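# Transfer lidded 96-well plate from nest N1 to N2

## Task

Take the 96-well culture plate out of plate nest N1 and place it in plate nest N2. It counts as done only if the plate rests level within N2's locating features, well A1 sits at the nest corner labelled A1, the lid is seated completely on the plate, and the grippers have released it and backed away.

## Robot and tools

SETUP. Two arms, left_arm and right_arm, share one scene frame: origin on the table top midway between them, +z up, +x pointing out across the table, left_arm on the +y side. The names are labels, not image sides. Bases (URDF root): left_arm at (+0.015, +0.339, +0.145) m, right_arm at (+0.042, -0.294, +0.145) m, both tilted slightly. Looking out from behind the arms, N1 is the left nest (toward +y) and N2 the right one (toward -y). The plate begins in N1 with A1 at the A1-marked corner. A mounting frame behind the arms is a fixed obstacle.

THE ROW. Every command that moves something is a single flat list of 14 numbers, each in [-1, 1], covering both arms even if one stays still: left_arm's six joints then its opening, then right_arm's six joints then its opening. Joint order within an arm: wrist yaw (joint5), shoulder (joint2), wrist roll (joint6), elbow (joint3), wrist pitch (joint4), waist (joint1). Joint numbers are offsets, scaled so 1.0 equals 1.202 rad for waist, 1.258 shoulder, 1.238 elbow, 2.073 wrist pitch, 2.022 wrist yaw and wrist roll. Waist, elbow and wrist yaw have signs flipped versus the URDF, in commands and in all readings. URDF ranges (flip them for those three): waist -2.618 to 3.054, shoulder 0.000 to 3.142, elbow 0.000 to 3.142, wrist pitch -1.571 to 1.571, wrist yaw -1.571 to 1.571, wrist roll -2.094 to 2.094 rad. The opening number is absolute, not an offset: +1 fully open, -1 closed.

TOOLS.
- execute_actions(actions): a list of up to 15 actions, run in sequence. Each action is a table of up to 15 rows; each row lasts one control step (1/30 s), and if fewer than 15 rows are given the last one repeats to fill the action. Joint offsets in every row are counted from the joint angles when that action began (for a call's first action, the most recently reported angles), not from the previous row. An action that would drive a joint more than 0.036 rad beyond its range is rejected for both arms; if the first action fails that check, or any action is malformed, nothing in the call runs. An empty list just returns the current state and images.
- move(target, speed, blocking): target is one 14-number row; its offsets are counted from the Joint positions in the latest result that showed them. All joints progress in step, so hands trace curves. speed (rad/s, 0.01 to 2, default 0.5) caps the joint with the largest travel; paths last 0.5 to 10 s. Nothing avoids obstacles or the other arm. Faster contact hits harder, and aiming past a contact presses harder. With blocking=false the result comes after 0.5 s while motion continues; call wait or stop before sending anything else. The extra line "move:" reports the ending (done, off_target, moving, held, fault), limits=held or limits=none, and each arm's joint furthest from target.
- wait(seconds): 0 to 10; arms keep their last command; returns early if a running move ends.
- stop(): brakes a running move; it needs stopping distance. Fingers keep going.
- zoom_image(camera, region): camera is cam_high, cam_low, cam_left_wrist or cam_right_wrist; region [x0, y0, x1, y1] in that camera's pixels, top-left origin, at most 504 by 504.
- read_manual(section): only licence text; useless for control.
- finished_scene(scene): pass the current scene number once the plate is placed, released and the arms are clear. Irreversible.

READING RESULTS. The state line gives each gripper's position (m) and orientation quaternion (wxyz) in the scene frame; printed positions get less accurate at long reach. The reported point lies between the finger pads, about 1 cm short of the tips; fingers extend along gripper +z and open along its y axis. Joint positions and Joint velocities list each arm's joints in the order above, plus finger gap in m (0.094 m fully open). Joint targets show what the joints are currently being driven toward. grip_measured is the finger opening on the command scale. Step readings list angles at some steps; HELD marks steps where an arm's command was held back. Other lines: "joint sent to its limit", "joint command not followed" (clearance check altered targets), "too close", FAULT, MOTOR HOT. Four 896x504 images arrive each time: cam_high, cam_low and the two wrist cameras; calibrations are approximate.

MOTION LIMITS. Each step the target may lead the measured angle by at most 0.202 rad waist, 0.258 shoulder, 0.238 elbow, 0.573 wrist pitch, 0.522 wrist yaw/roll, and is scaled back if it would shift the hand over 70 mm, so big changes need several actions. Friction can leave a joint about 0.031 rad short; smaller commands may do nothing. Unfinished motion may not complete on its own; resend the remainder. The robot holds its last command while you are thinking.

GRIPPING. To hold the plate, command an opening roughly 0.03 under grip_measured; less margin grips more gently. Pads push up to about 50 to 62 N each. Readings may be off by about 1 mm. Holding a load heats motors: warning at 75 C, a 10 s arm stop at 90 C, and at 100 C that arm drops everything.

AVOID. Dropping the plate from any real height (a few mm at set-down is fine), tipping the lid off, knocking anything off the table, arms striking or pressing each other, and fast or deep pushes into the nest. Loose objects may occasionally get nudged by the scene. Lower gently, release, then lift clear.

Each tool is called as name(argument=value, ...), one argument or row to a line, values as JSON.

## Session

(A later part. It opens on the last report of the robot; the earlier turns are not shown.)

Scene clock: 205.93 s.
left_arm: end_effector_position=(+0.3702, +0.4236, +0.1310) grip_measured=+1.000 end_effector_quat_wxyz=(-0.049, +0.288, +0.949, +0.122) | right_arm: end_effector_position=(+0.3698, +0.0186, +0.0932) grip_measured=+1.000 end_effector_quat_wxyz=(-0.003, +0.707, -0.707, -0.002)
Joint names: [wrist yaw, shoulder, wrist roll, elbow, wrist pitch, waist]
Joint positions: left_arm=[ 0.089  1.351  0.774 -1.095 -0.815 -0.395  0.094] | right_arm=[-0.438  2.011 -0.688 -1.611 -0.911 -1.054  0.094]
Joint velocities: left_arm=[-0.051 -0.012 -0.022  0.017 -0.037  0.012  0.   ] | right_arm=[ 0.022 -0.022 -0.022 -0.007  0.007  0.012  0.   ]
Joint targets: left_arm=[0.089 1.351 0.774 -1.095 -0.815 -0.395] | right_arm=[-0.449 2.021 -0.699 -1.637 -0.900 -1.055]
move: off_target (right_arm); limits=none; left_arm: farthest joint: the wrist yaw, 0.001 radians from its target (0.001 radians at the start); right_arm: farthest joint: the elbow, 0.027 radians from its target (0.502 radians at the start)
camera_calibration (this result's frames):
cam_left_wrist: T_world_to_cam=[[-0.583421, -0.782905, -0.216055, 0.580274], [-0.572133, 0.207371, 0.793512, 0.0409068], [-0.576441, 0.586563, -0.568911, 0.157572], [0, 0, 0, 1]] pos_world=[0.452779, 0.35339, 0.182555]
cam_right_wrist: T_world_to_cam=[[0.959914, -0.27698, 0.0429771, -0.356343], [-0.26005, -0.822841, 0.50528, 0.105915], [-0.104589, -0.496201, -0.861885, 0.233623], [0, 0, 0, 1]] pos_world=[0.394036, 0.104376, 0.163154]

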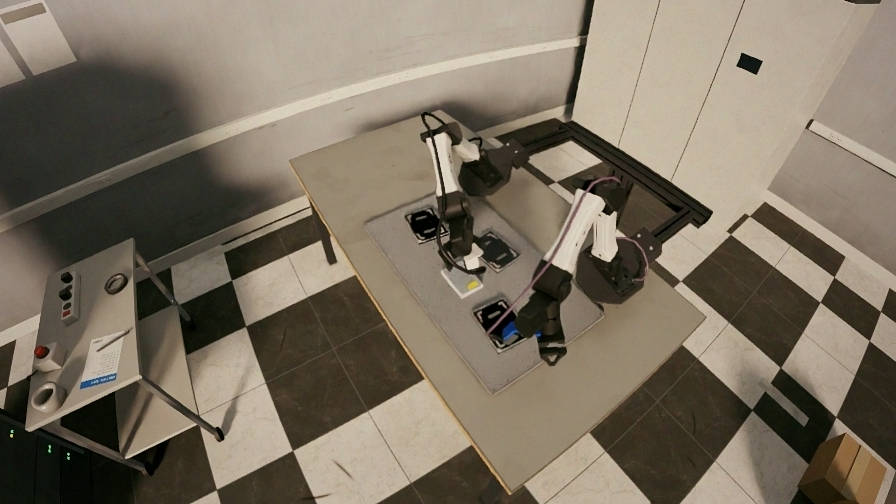

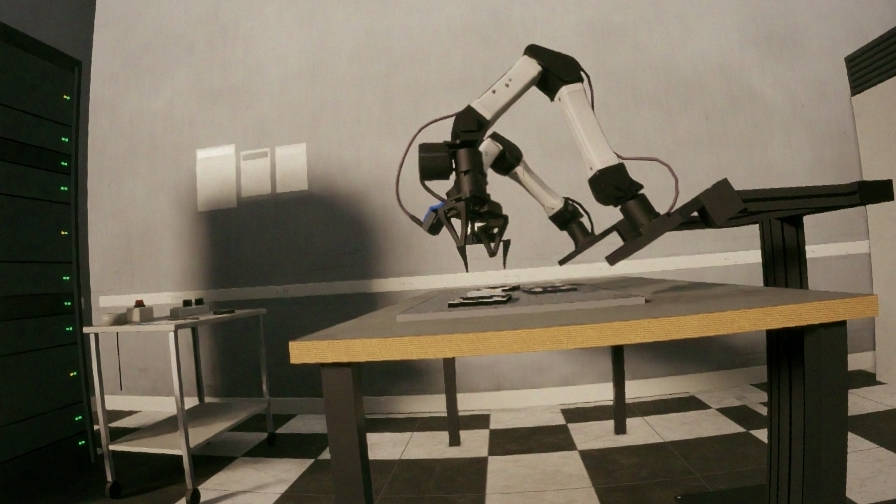

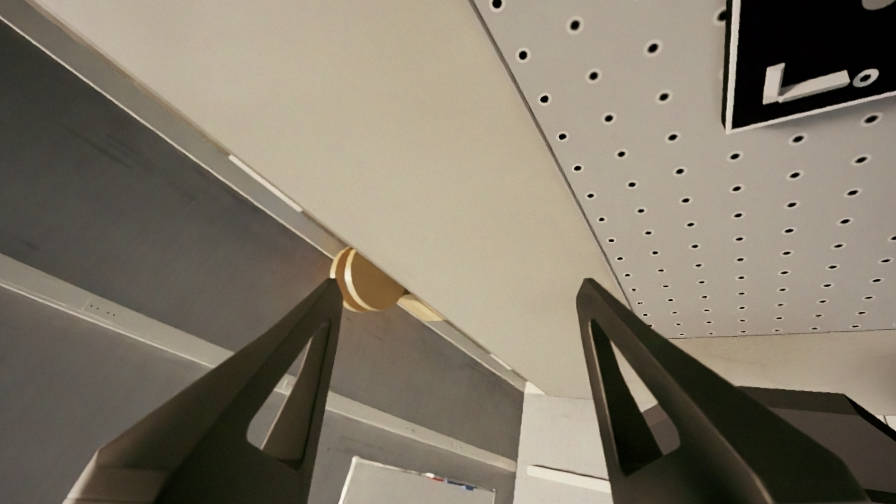

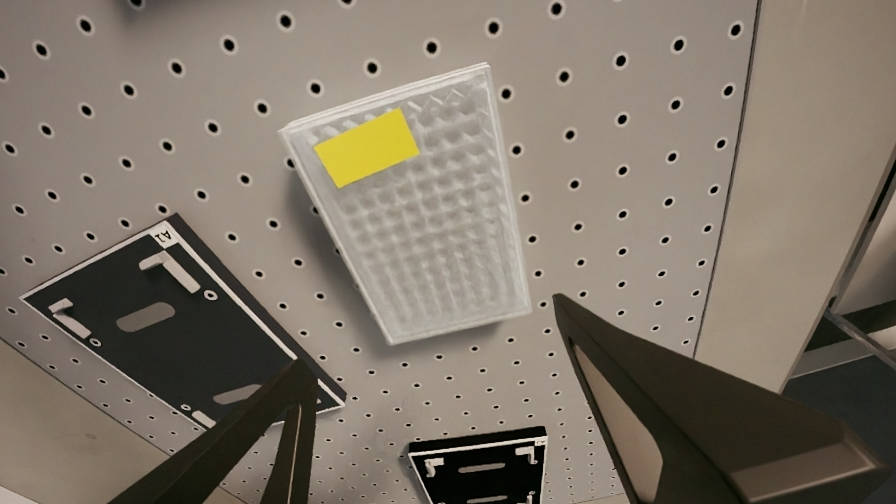

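move(
  target=[0,0,0,0,0,0,1,0.008,0.078,-0.02,0.012,0.053,0.032,1],
  speed=0.15,
)

Scene clock: 218.67 s.
left_arm: end_effector_position=(+0.3702, +0.4236, +0.1310) grip_measured=+1.000 end_effector_quat_wxyz=(-0.049, +0.288, +0.949, +0.122) | right_arm: end_effector_position=(+0.3725, +0.0243, +0.0551) grip_measured=+1.000 end_effector_quat_wxyz=(+0.001, +0.706, -0.708, +0.000)
Joint names: [wrist yaw, shoulder, wrist roll, elbow, wrist pitch, waist]
Joint positions: left_arm=[ 0.089  1.351  0.774 -1.095 -0.815 -0.395  0.094] | right_arm=[-0.432  2.098 -0.717 -1.611 -0.817 -1.02   0.094]
Joint velocities: left_arm=[ 0.022 -0.012 -0.139  0.017  0.022  0.007  0.   ] | right_arm=[ 0.007 -0.012 -0.066  0.002  0.007  0.007  0.   ]
Joint targets: left_arm=[0.089 1.351 0.774 -1.095 -0.815 -0.395] | right_arm=[-0.422 2.109 -0.728 -1.596 -0.801 -1.016]
move: done; limits=none; left_arm: farthest joint: the waist, 0.000 radians from its target (0.000 radians at the start); right_arm: farthest joint: the wrist pitch, 0.016 radians from its target (0.110 radians at the start)
camera_calibration (this result's frames):
cam_left_wrist: T_world_to_cam=[[-0.583421, -0.782905, -0.216055, 0.580274], [-0.572133, 0.207371, 0.793512, 0.0409068], [-0.576441, 0.586563, -0.568911, 0.157572], [0, 0, 0, 1]] pos_world=[0.452779, 0.35339, 0.182555]
cam_right_wrist: T_world_to_cam=[[0.959216, -0.279542, 0.0419721, -0.355323], [-0.260738, -0.817618, 0.513338, 0.130202], [-0.109182, -0.503346, -0.857159, 0.205446], [0, 0, 0, 1]] pos_world=[0.397211, 0.110539, 0.124176]

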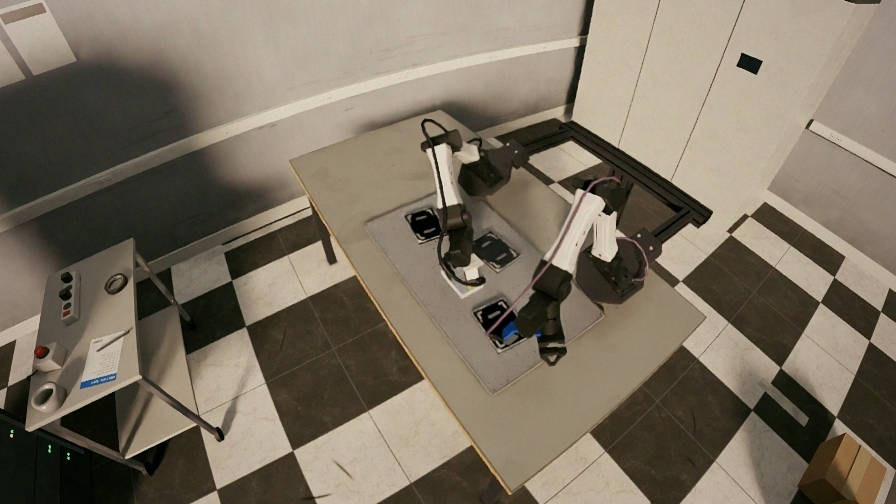

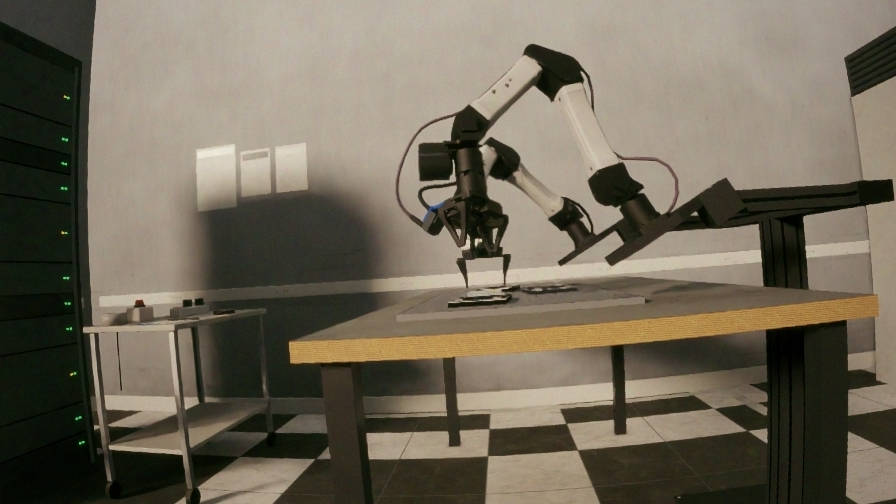

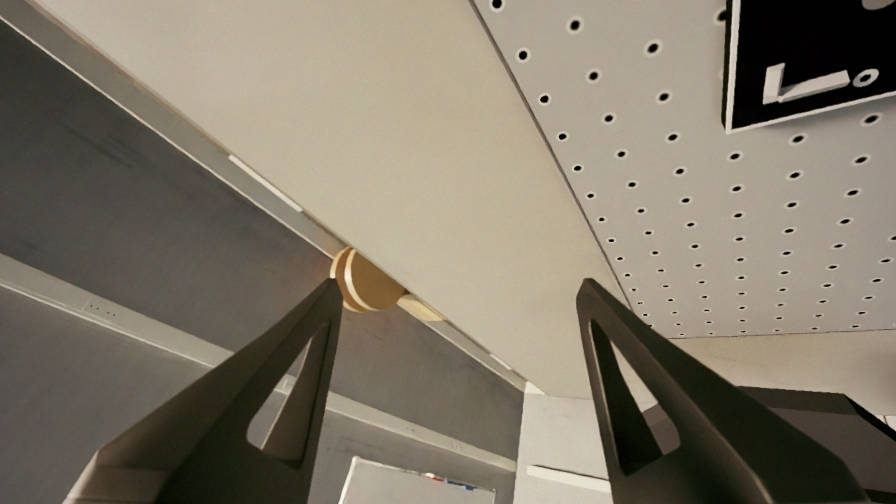

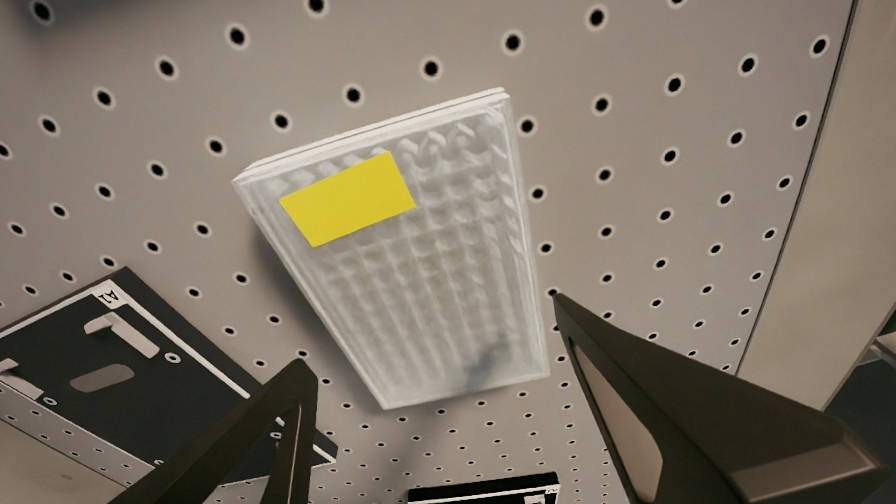

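move(
  target=[0,0,0,0,0,0,1,0.006,0.064,-0.014,-0.032,0.037,0.017,1],
  speed=0.05,
)

zoom_image(
  camera="cam_low",
  region=[430, 250, 540, 315],
)

Scene clock: 232.30 s.
left_arm: end_effector_position=(+0.3702, +0.4236, +0.1310) grip_measured=+1.000 end_effector_quat_wxyz=(-0.049, +0.288, +0.949, +0.122) | right_arm: end_effector_position=(+0.3755, +0.0327, +0.0300) grip_measured=+1.000 end_effector_quat_wxyz=(-0.002, +0.705, -0.710, +0.001)
Joint names: [wrist yaw, shoulder, wrist roll, elbow, wrist pitch, waist]
Joint positions: left_arm=[ 0.089  1.351  0.774 -1.095 -0.815 -0.395  0.094] | right_arm=[-0.43   2.169 -0.734 -1.632 -0.754 -1.003  0.094]
Joint velocities: left_arm=[ 0.007 -0.002  0.037 -0.007 -0.037  0.017  0.   ] | right_arm=[ 0.022 -0.007  0.007  0.002  0.022 -0.002  0.   ]
Joint targets: left_arm=[0.089 1.351 0.774 -1.095 -0.815 -0.395] | right_arm=[-0.420 2.179 -0.746 -1.650 -0.741 -0.999]
move: done; limits=none; left_arm: farthest joint: the waist, 0.000 radians from its target (0.000 radians at the start); right_arm: farthest joint: the elbow, 0.018 radians from its target (0.040 radians at the start)
camera_calibration (this result's frames):
cam_left_wrist: T_world_to_cam=[[-0.583421, -0.782905, -0.216055, 0.580274], [-0.572133, 0.207371, 0.793512, 0.0409068], [-0.576441, 0.586563, -0.568911, 0.157572], [0, 0, 0, 1]] pos_world=[0.452779, 0.35339, 0.182555]
cam_right_wrist: T_world_to_cam=[[0.958028, -0.282783, 0.0470718, -0.354435], [-0.266584, -0.818413, 0.509052, 0.153113], [-0.105427, -0.500235, -0.859448, 0.187147], [0, 0, 0, 1]] pos_world=[0.400107, 0.118699, 0.0995843]

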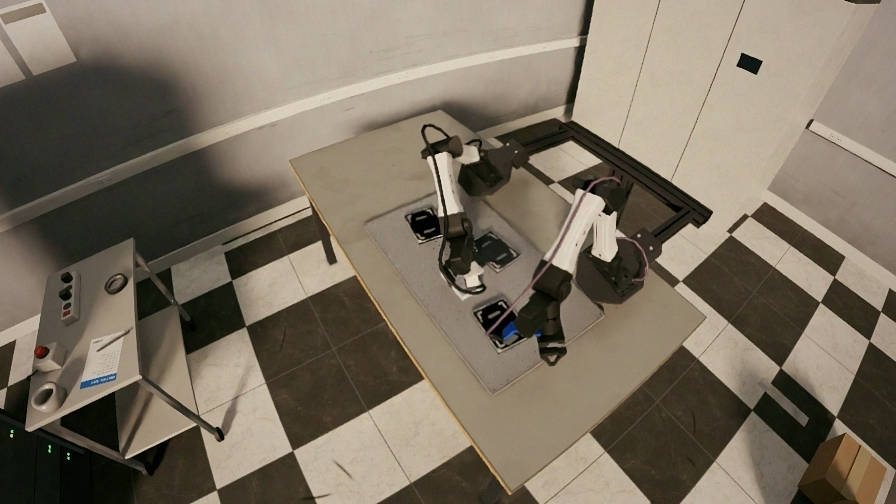

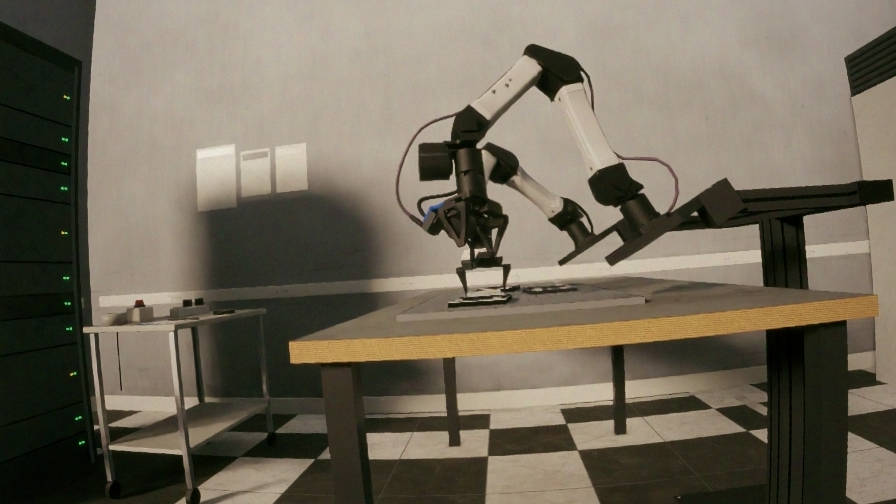

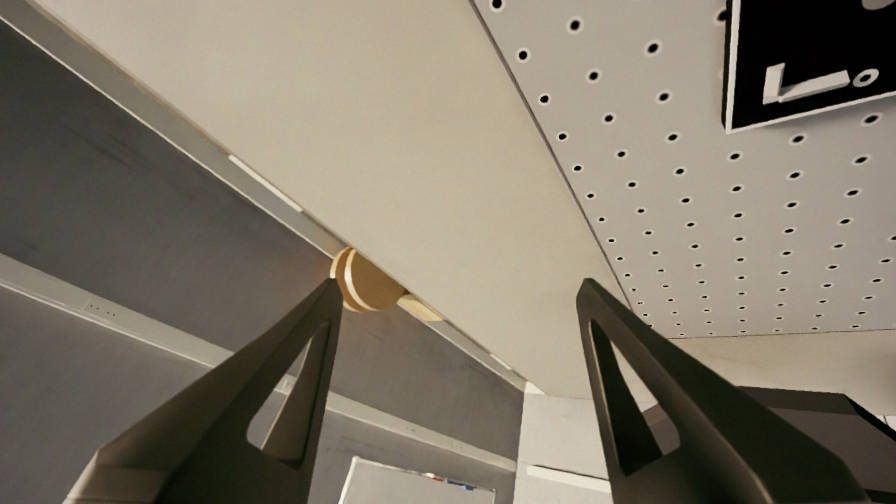

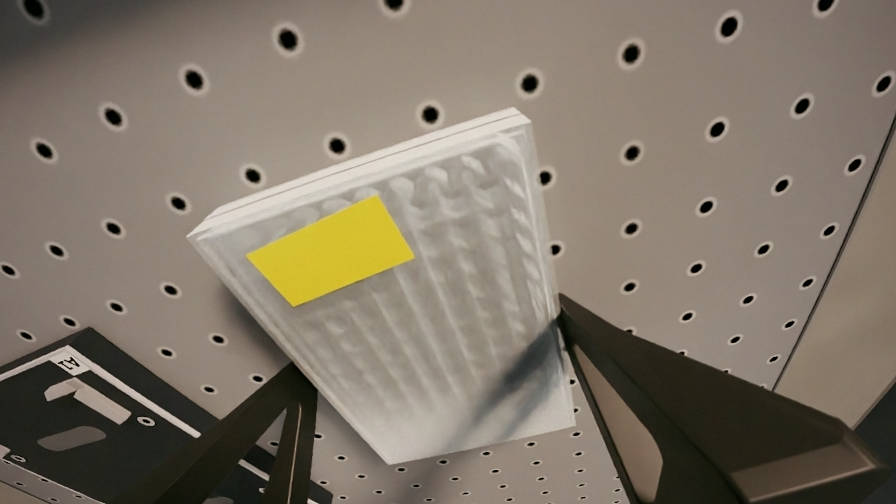

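Region (430, 250, 540, 315) of cam_low's 896x504 image, scaled by 4.582, with more detail than that image has; it fills the top 298 rows of this view, and the rest is white.

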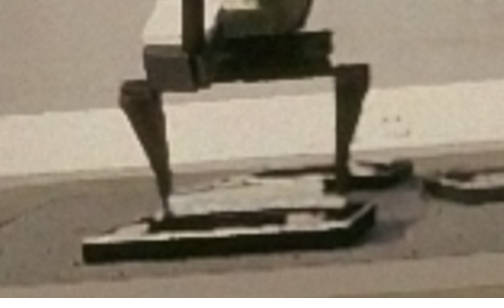

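move(
  target=[0,0,0,0,0,0,1,0,0.036,0,0,0.018,0.004,1],
  speed=0.03,
)

Scene clock: 236.10 s.
left_arm: end_effector_position=(+0.3702, +0.4236, +0.1310) grip_measured=+1.000 end_effector_quat_wxyz=(-0.049, +0.288, +0.949, +0.122) | right_arm: end_effector_position=(+0.3749, +0.0344, +0.0262) grip_measured=+1.000 end_effector_quat_wxyz=(-0.003, +0.704, -0.710, +0.002)
Joint names: [wrist yaw, shoulder, wrist roll, elbow, wrist pitch, waist]
Joint positions: left_arm=[ 0.089  1.351  0.774 -1.095 -0.815 -0.395  0.094] | right_arm=[-0.431  2.179 -0.734 -1.632 -0.742 -1.003  0.094]
Joint velocities: left_arm=[ 0.007  0.007  0.11   0.002 -0.051 -0.017  0.   ] | right_arm=[-0.095 -0.027 -0.007  0.002 -0.037  0.007  0.   ]
Joint targets: left_arm=[0.089 1.351 0.774 -1.095 -0.815 -0.395] | right_arm=[-0.430 2.214 -0.734 -1.632 -0.716 -0.998]
move: off_target (right_arm); limits=none; left_arm: farthest joint: the waist, 0.000 radians from its target (0.000 radians at the start); right_arm: farthest joint: the shoulder, 0.035 radians from its target (0.045 radians at the start)
camera_calibration (this result's frames):
cam_left_wrist: T_world_to_cam=[[-0.583421, -0.782905, -0.216055, 0.580274], [-0.572133, 0.207371, 0.793512, 0.0409068], [-0.576441, 0.586563, -0.568911, 0.157572], [0, 0, 0, 1]] pos_world=[0.452779, 0.35339, 0.182555]
cam_right_wrist: T_world_to_cam=[[0.957706, -0.283569, 0.0488563, -0.353071], [-0.268259, -0.818459, 0.508096, 0.156896], [-0.104094, -0.499713, -0.859914, 0.184043], [0, 0, 0, 1]] pos_world=[0.399384, 0.120262, 0.0957929]

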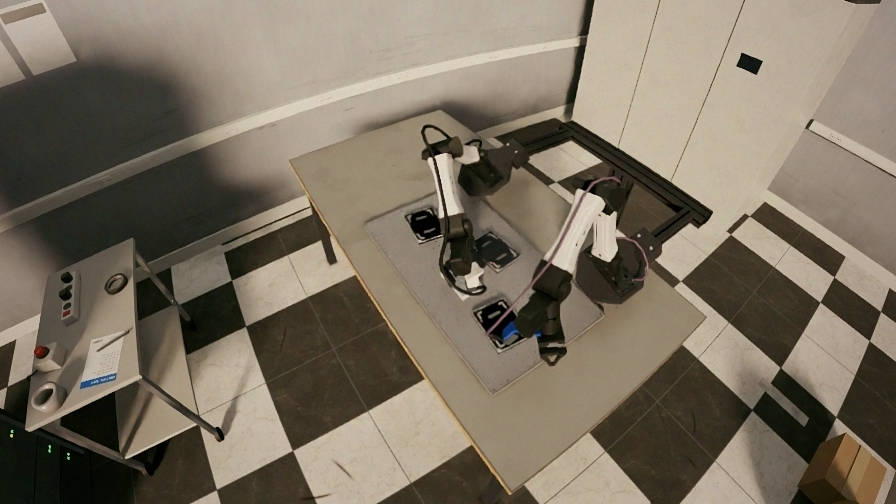

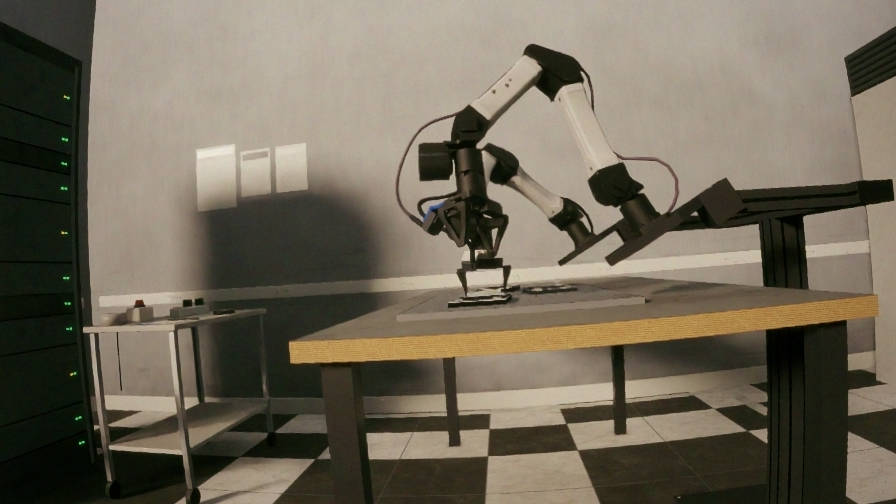

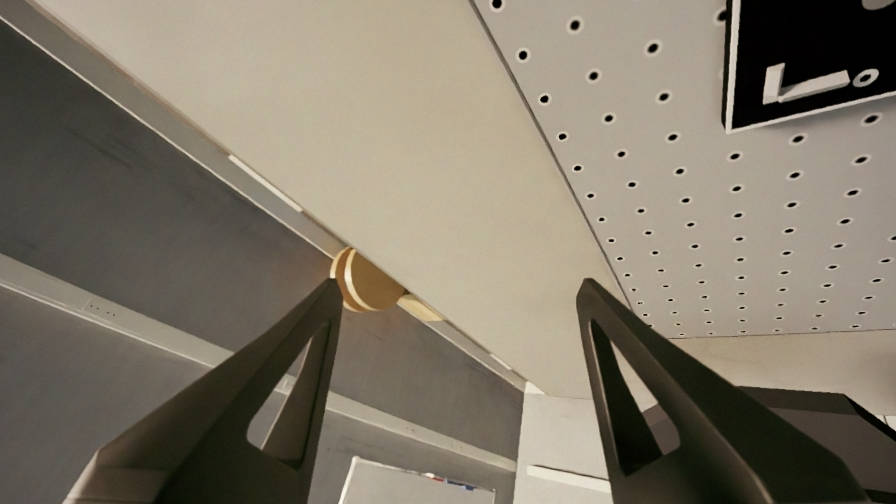

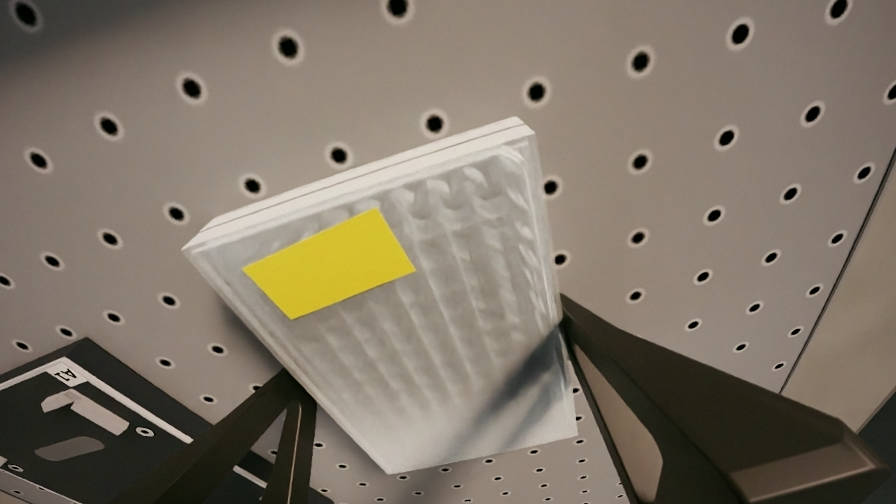

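Probably at the floor; one small check.

move(
  target=[0,0,0,0,0,0,1,0,0.04,0,0,0.015,0,1],
  speed=0.04,
)

Scene clock: 239.77 s.
left_arm: end_effector_position=(+0.3702, +0.4236, +0.1310) grip_measured=+1.000 end_effector_quat_wxyz=(-0.049, +0.288, +0.949, +0.122) | right_arm: end_effector_position=(+0.3745, +0.0343, +0.0256) grip_measured=+1.000 end_effector_quat_wxyz=(-0.002, +0.705, -0.710, +0.002)
Joint names: [wrist yaw, shoulder, wrist roll, elbow, wrist pitch, waist]
Joint positions: left_arm=[ 0.089  1.351  0.774 -1.095 -0.815 -0.395  0.094] | right_arm=[-0.431  2.181 -0.734 -1.632 -0.742 -1.003  0.094]
Joint velocities: left_arm=[-0.007 -0.007 -0.022  0.012  0.051  0.012  0.   ] | right_arm=[ 0.066  0.007  0.037 -0.002 -0.007 -0.002  0.   ]
Joint targets: left_arm=[0.089 1.351 0.774 -1.095 -0.815 -0.395] | right_arm=[-0.431 2.229 -0.734 -1.632 -0.711 -1.003]
move: off_target (right_arm); limits=none; left_arm: farthest joint: the waist, 0.000 radians from its target (0.000 radians at the start); right_arm: farthest joint: the shoulder, 0.049 radians from its target (0.050 radians at the start)
camera_calibration (this result's frames):
cam_left_wrist: T_world_to_cam=[[-0.583421, -0.782905, -0.216055, 0.580274], [-0.572133, 0.207371, 0.793512, 0.0409068], [-0.576441, 0.586563, -0.568911, 0.157572], [0, 0, 0, 1]] pos_world=[0.452779, 0.35339, 0.182555]
cam_right_wrist: T_world_to_cam=[[0.957931, -0.282914, 0.0482505, -0.352763], [-0.267266, -0.818106, 0.509187, 0.156629], [-0.104582, -0.500661, -0.859303, 0.183679], [0, 0, 0, 1]] pos_world=[0.398994, 0.120299, 0.0951037]

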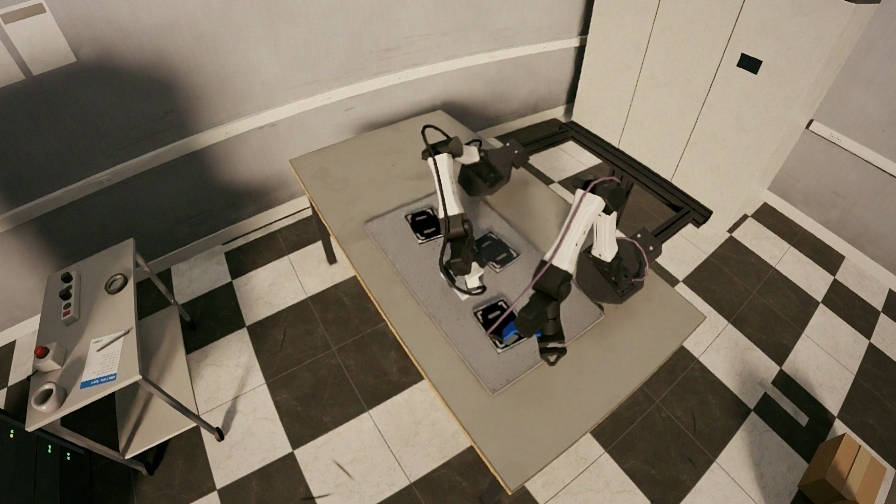

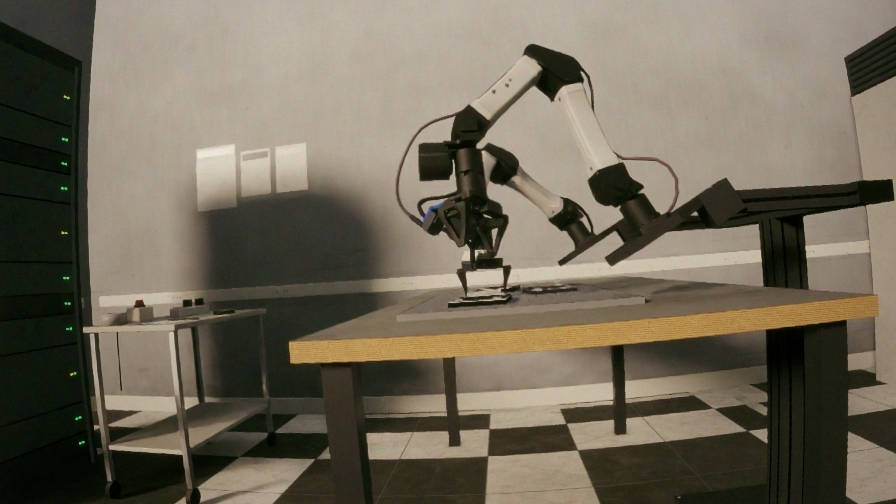

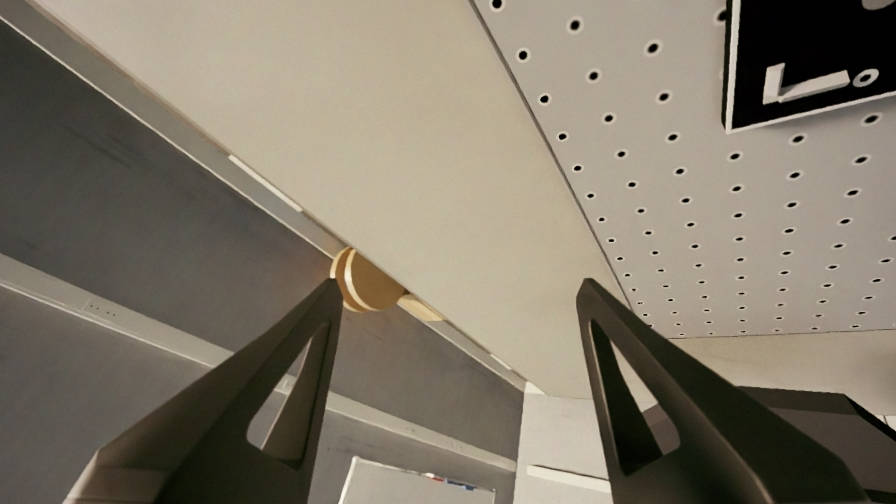

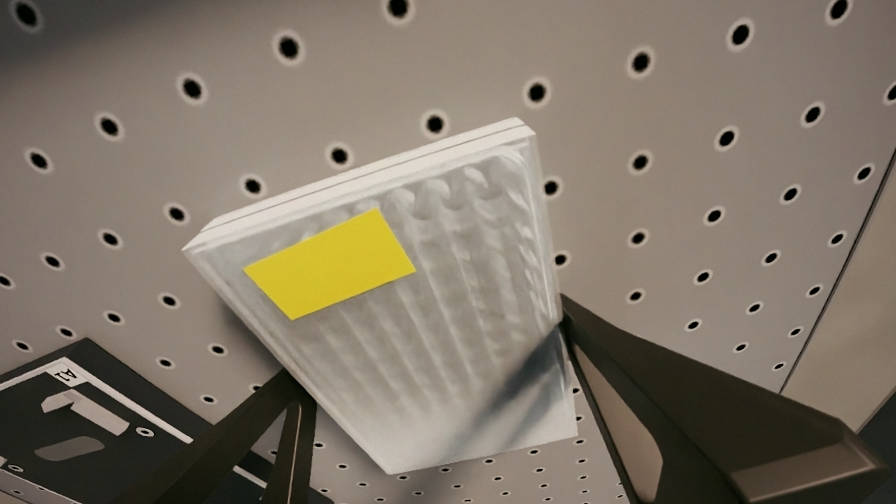

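move(
  target=[0,0,0,0,0,0,1,0,-0.004,0,0,0,0,0.77],
)

Scene clock: 241.97 s.
left_arm: end_effector_position=(+0.3702, +0.4236, +0.1310) grip_measured=+1.000 end_effector_quat_wxyz=(-0.049, +0.288, +0.949, +0.122) | right_arm: end_effector_position=(+0.3743, +0.0346, +0.0257) grip_measured=+0.800 end_effector_quat_wxyz=(-0.003, +0.705, -0.709, +0.002)
Joint names: [wrist yaw, shoulder, wrist roll, elbow, wrist pitch, waist]
Joint positions: left_arm=[ 0.089  1.351  0.774 -1.095 -0.815 -0.395  0.094] | right_arm=[-0.431  2.181 -0.734 -1.632 -0.742 -1.004  0.085]
Joint velocities: left_arm=[ 0.022 -0.002  0.051 -0.007 -0.022 -0.007  0.   ] | right_arm=[-0.022  0.012  0.007  0.007  0.007 -0.002 -0.   ]
Joint targets: left_arm=[0.089 1.351 0.774 -1.095 -0.815 -0.395] | right_arm=[-0.431 2.176 -0.734 -1.632 -0.742 -1.003]
move: done; limits=none; left_arm: farthest joint: the waist, 0.000 radians from its target (0.000 radians at the start); right_arm: farthest joint: the shoulder, 0.005 radians from its target (0.005 radians at the start)
camera_calibration (this result's frames):
cam_left_wrist: T_world_to_cam=[[-0.583421, -0.782905, -0.216055, 0.580274], [-0.572133, 0.207371, 0.793512, 0.0409068], [-0.576441, 0.586563, -0.568911, 0.157572], [0, 0, 0, 1]] pos_world=[0.452779, 0.35339, 0.182555]
cam_right_wrist: T_world_to_cam=[[0.958117, -0.282292, 0.0481969, -0.35258], [-0.266745, -0.81847, 0.508875, 0.156545], [-0.104203, -0.500418, -0.85949, 0.183762], [0, 0, 0, 1]] pos_world=[0.398719, 0.120555, 0.0952729]

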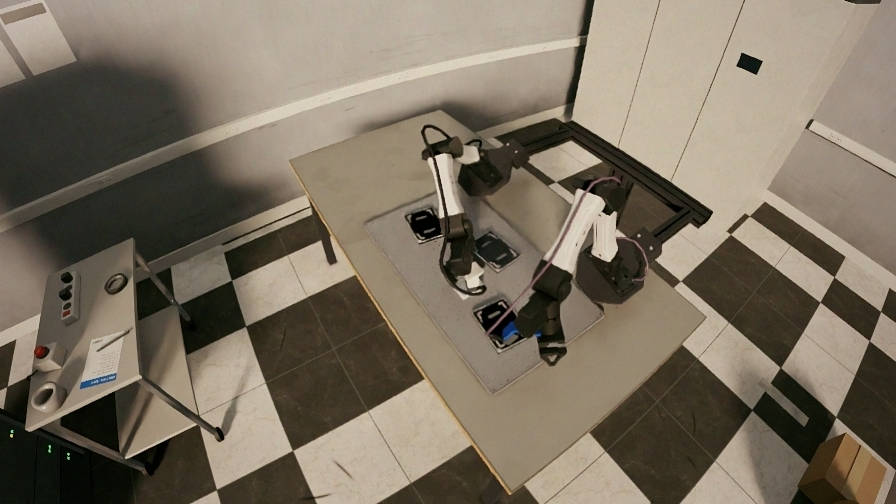

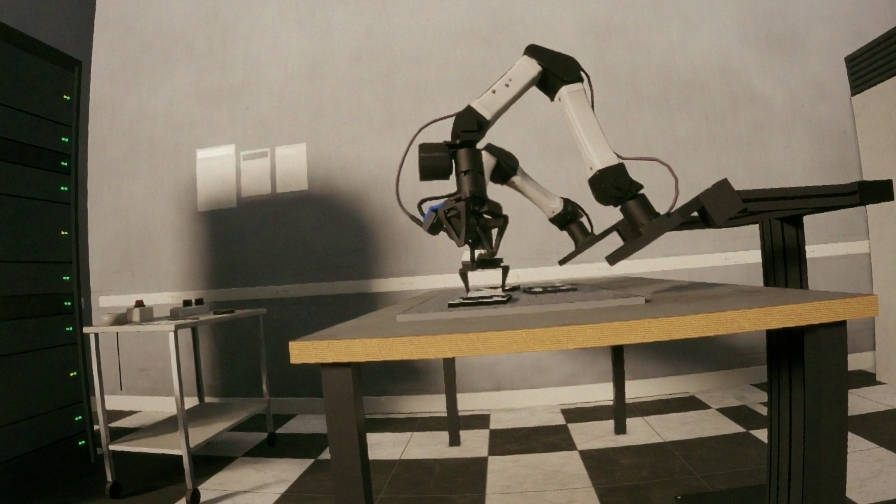

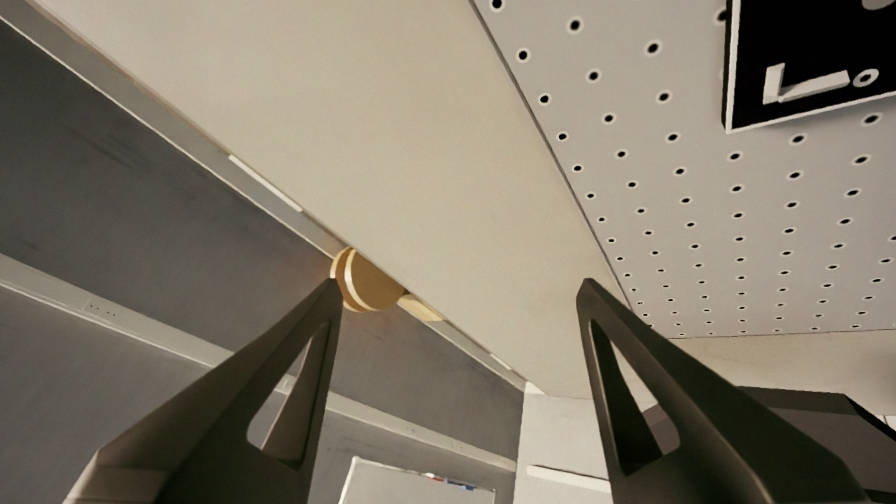

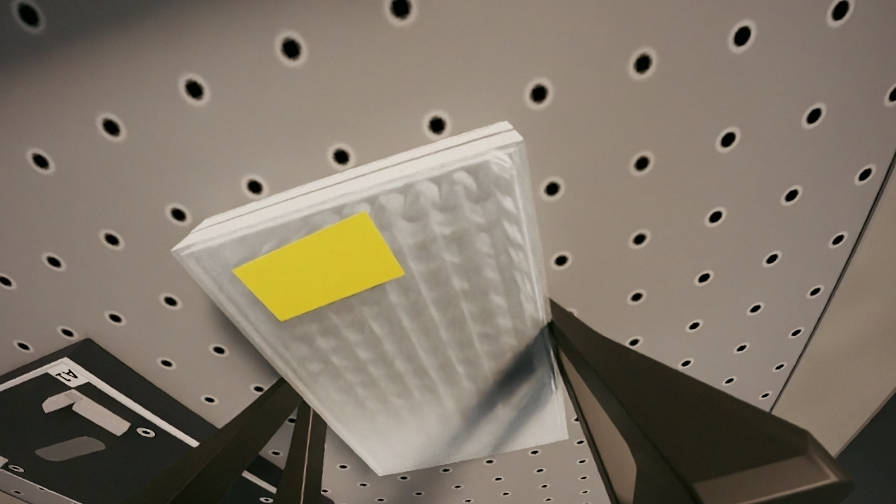

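move(
  target=[0,0,0,0,0,0,1,0,-0.15,0.02,0.02,-0.087,-0.04,0.765],
  speed=0.15,
)

Scene clock: 250.33 s.
left_arm: end_effector_position=(+0.3702, +0.4236, +0.1310) grip_measured=+1.000 end_effector_quat_wxyz=(-0.049, +0.288, +0.949, +0.122) | right_arm: end_effector_position=(+0.3782, +0.0205, +0.0937) grip_measured=+0.800 end_effector_quat_wxyz=(-0.010, +0.706, -0.708, -0.004)
Joint names: [wrist yaw, shoulder, wrist roll, elbow, wrist pitch, waist]
Joint positions: left_arm=[ 0.089  1.351  0.774 -1.095 -0.815 -0.395  0.094] | right_arm=[-0.431  2.016 -0.705 -1.632 -0.906 -1.042  0.085]
Joint velocities: left_arm=[ 0.007 -0.007  0.007  0.007  0.081 -0.017  0.   ] | right_arm=[ 0.037  0.012  0.051 -0.002 -0.11   0.002  0.001]
Joint targets: left_arm=[0.089 1.351 0.774 -1.095 -0.815 -0.395] | right_arm=[-0.431 1.992 -0.694 -1.608 -0.922 -1.052]
move: off_target (right_arm); limits=none; left_arm: farthest joint: the waist, 0.000 radians from its target (0.000 radians at the start); right_arm: farthest joint: the elbow, 0.025 radians from its target (0.025 radians at the start)
camera_calibration (this result's frames):
cam_left_wrist: T_world_to_cam=[[-0.583421, -0.782905, -0.216055, 0.580274], [-0.572133, 0.207371, 0.793512, 0.0409068], [-0.576441, 0.586563, -0.568911, 0.157572], [0, 0, 0, 1]] pos_world=[0.452779, 0.35339, 0.182555]
cam_right_wrist: T_world_to_cam=[[0.958944, -0.279923, 0.0455023, -0.363667], [-0.265305, -0.82878, 0.492684, 0.11264], [-0.100202, -0.484528, -0.869018, 0.234645], [0, 0, 0, 1]] pos_world=[0.402132, 0.105247, 0.164962]

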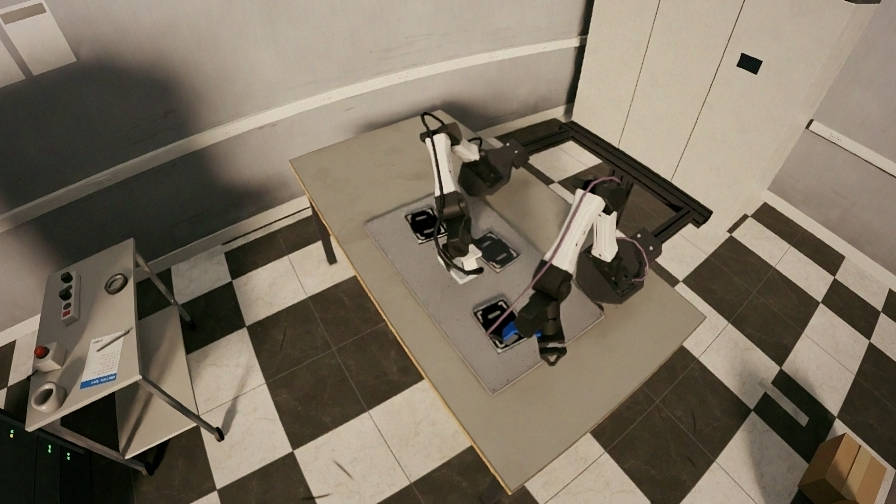

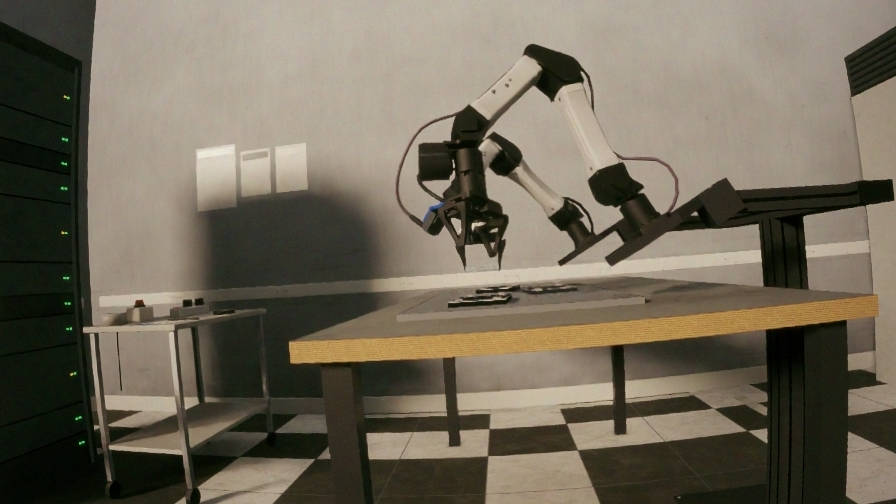

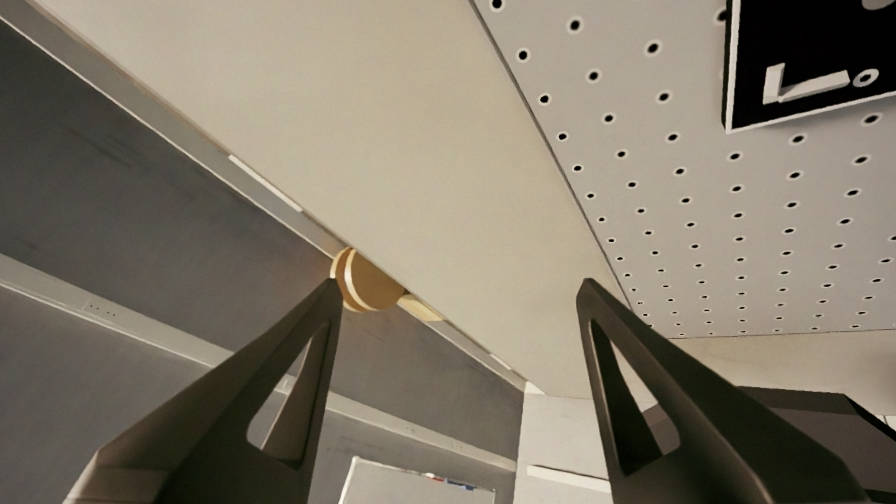

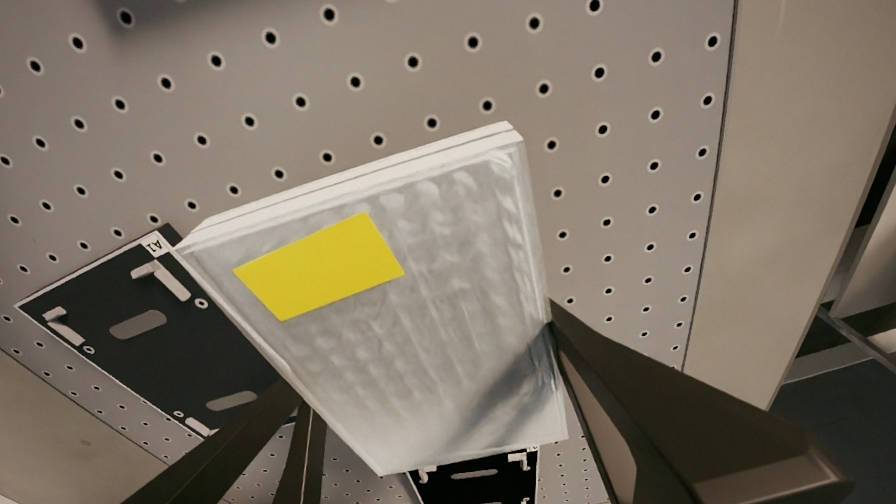

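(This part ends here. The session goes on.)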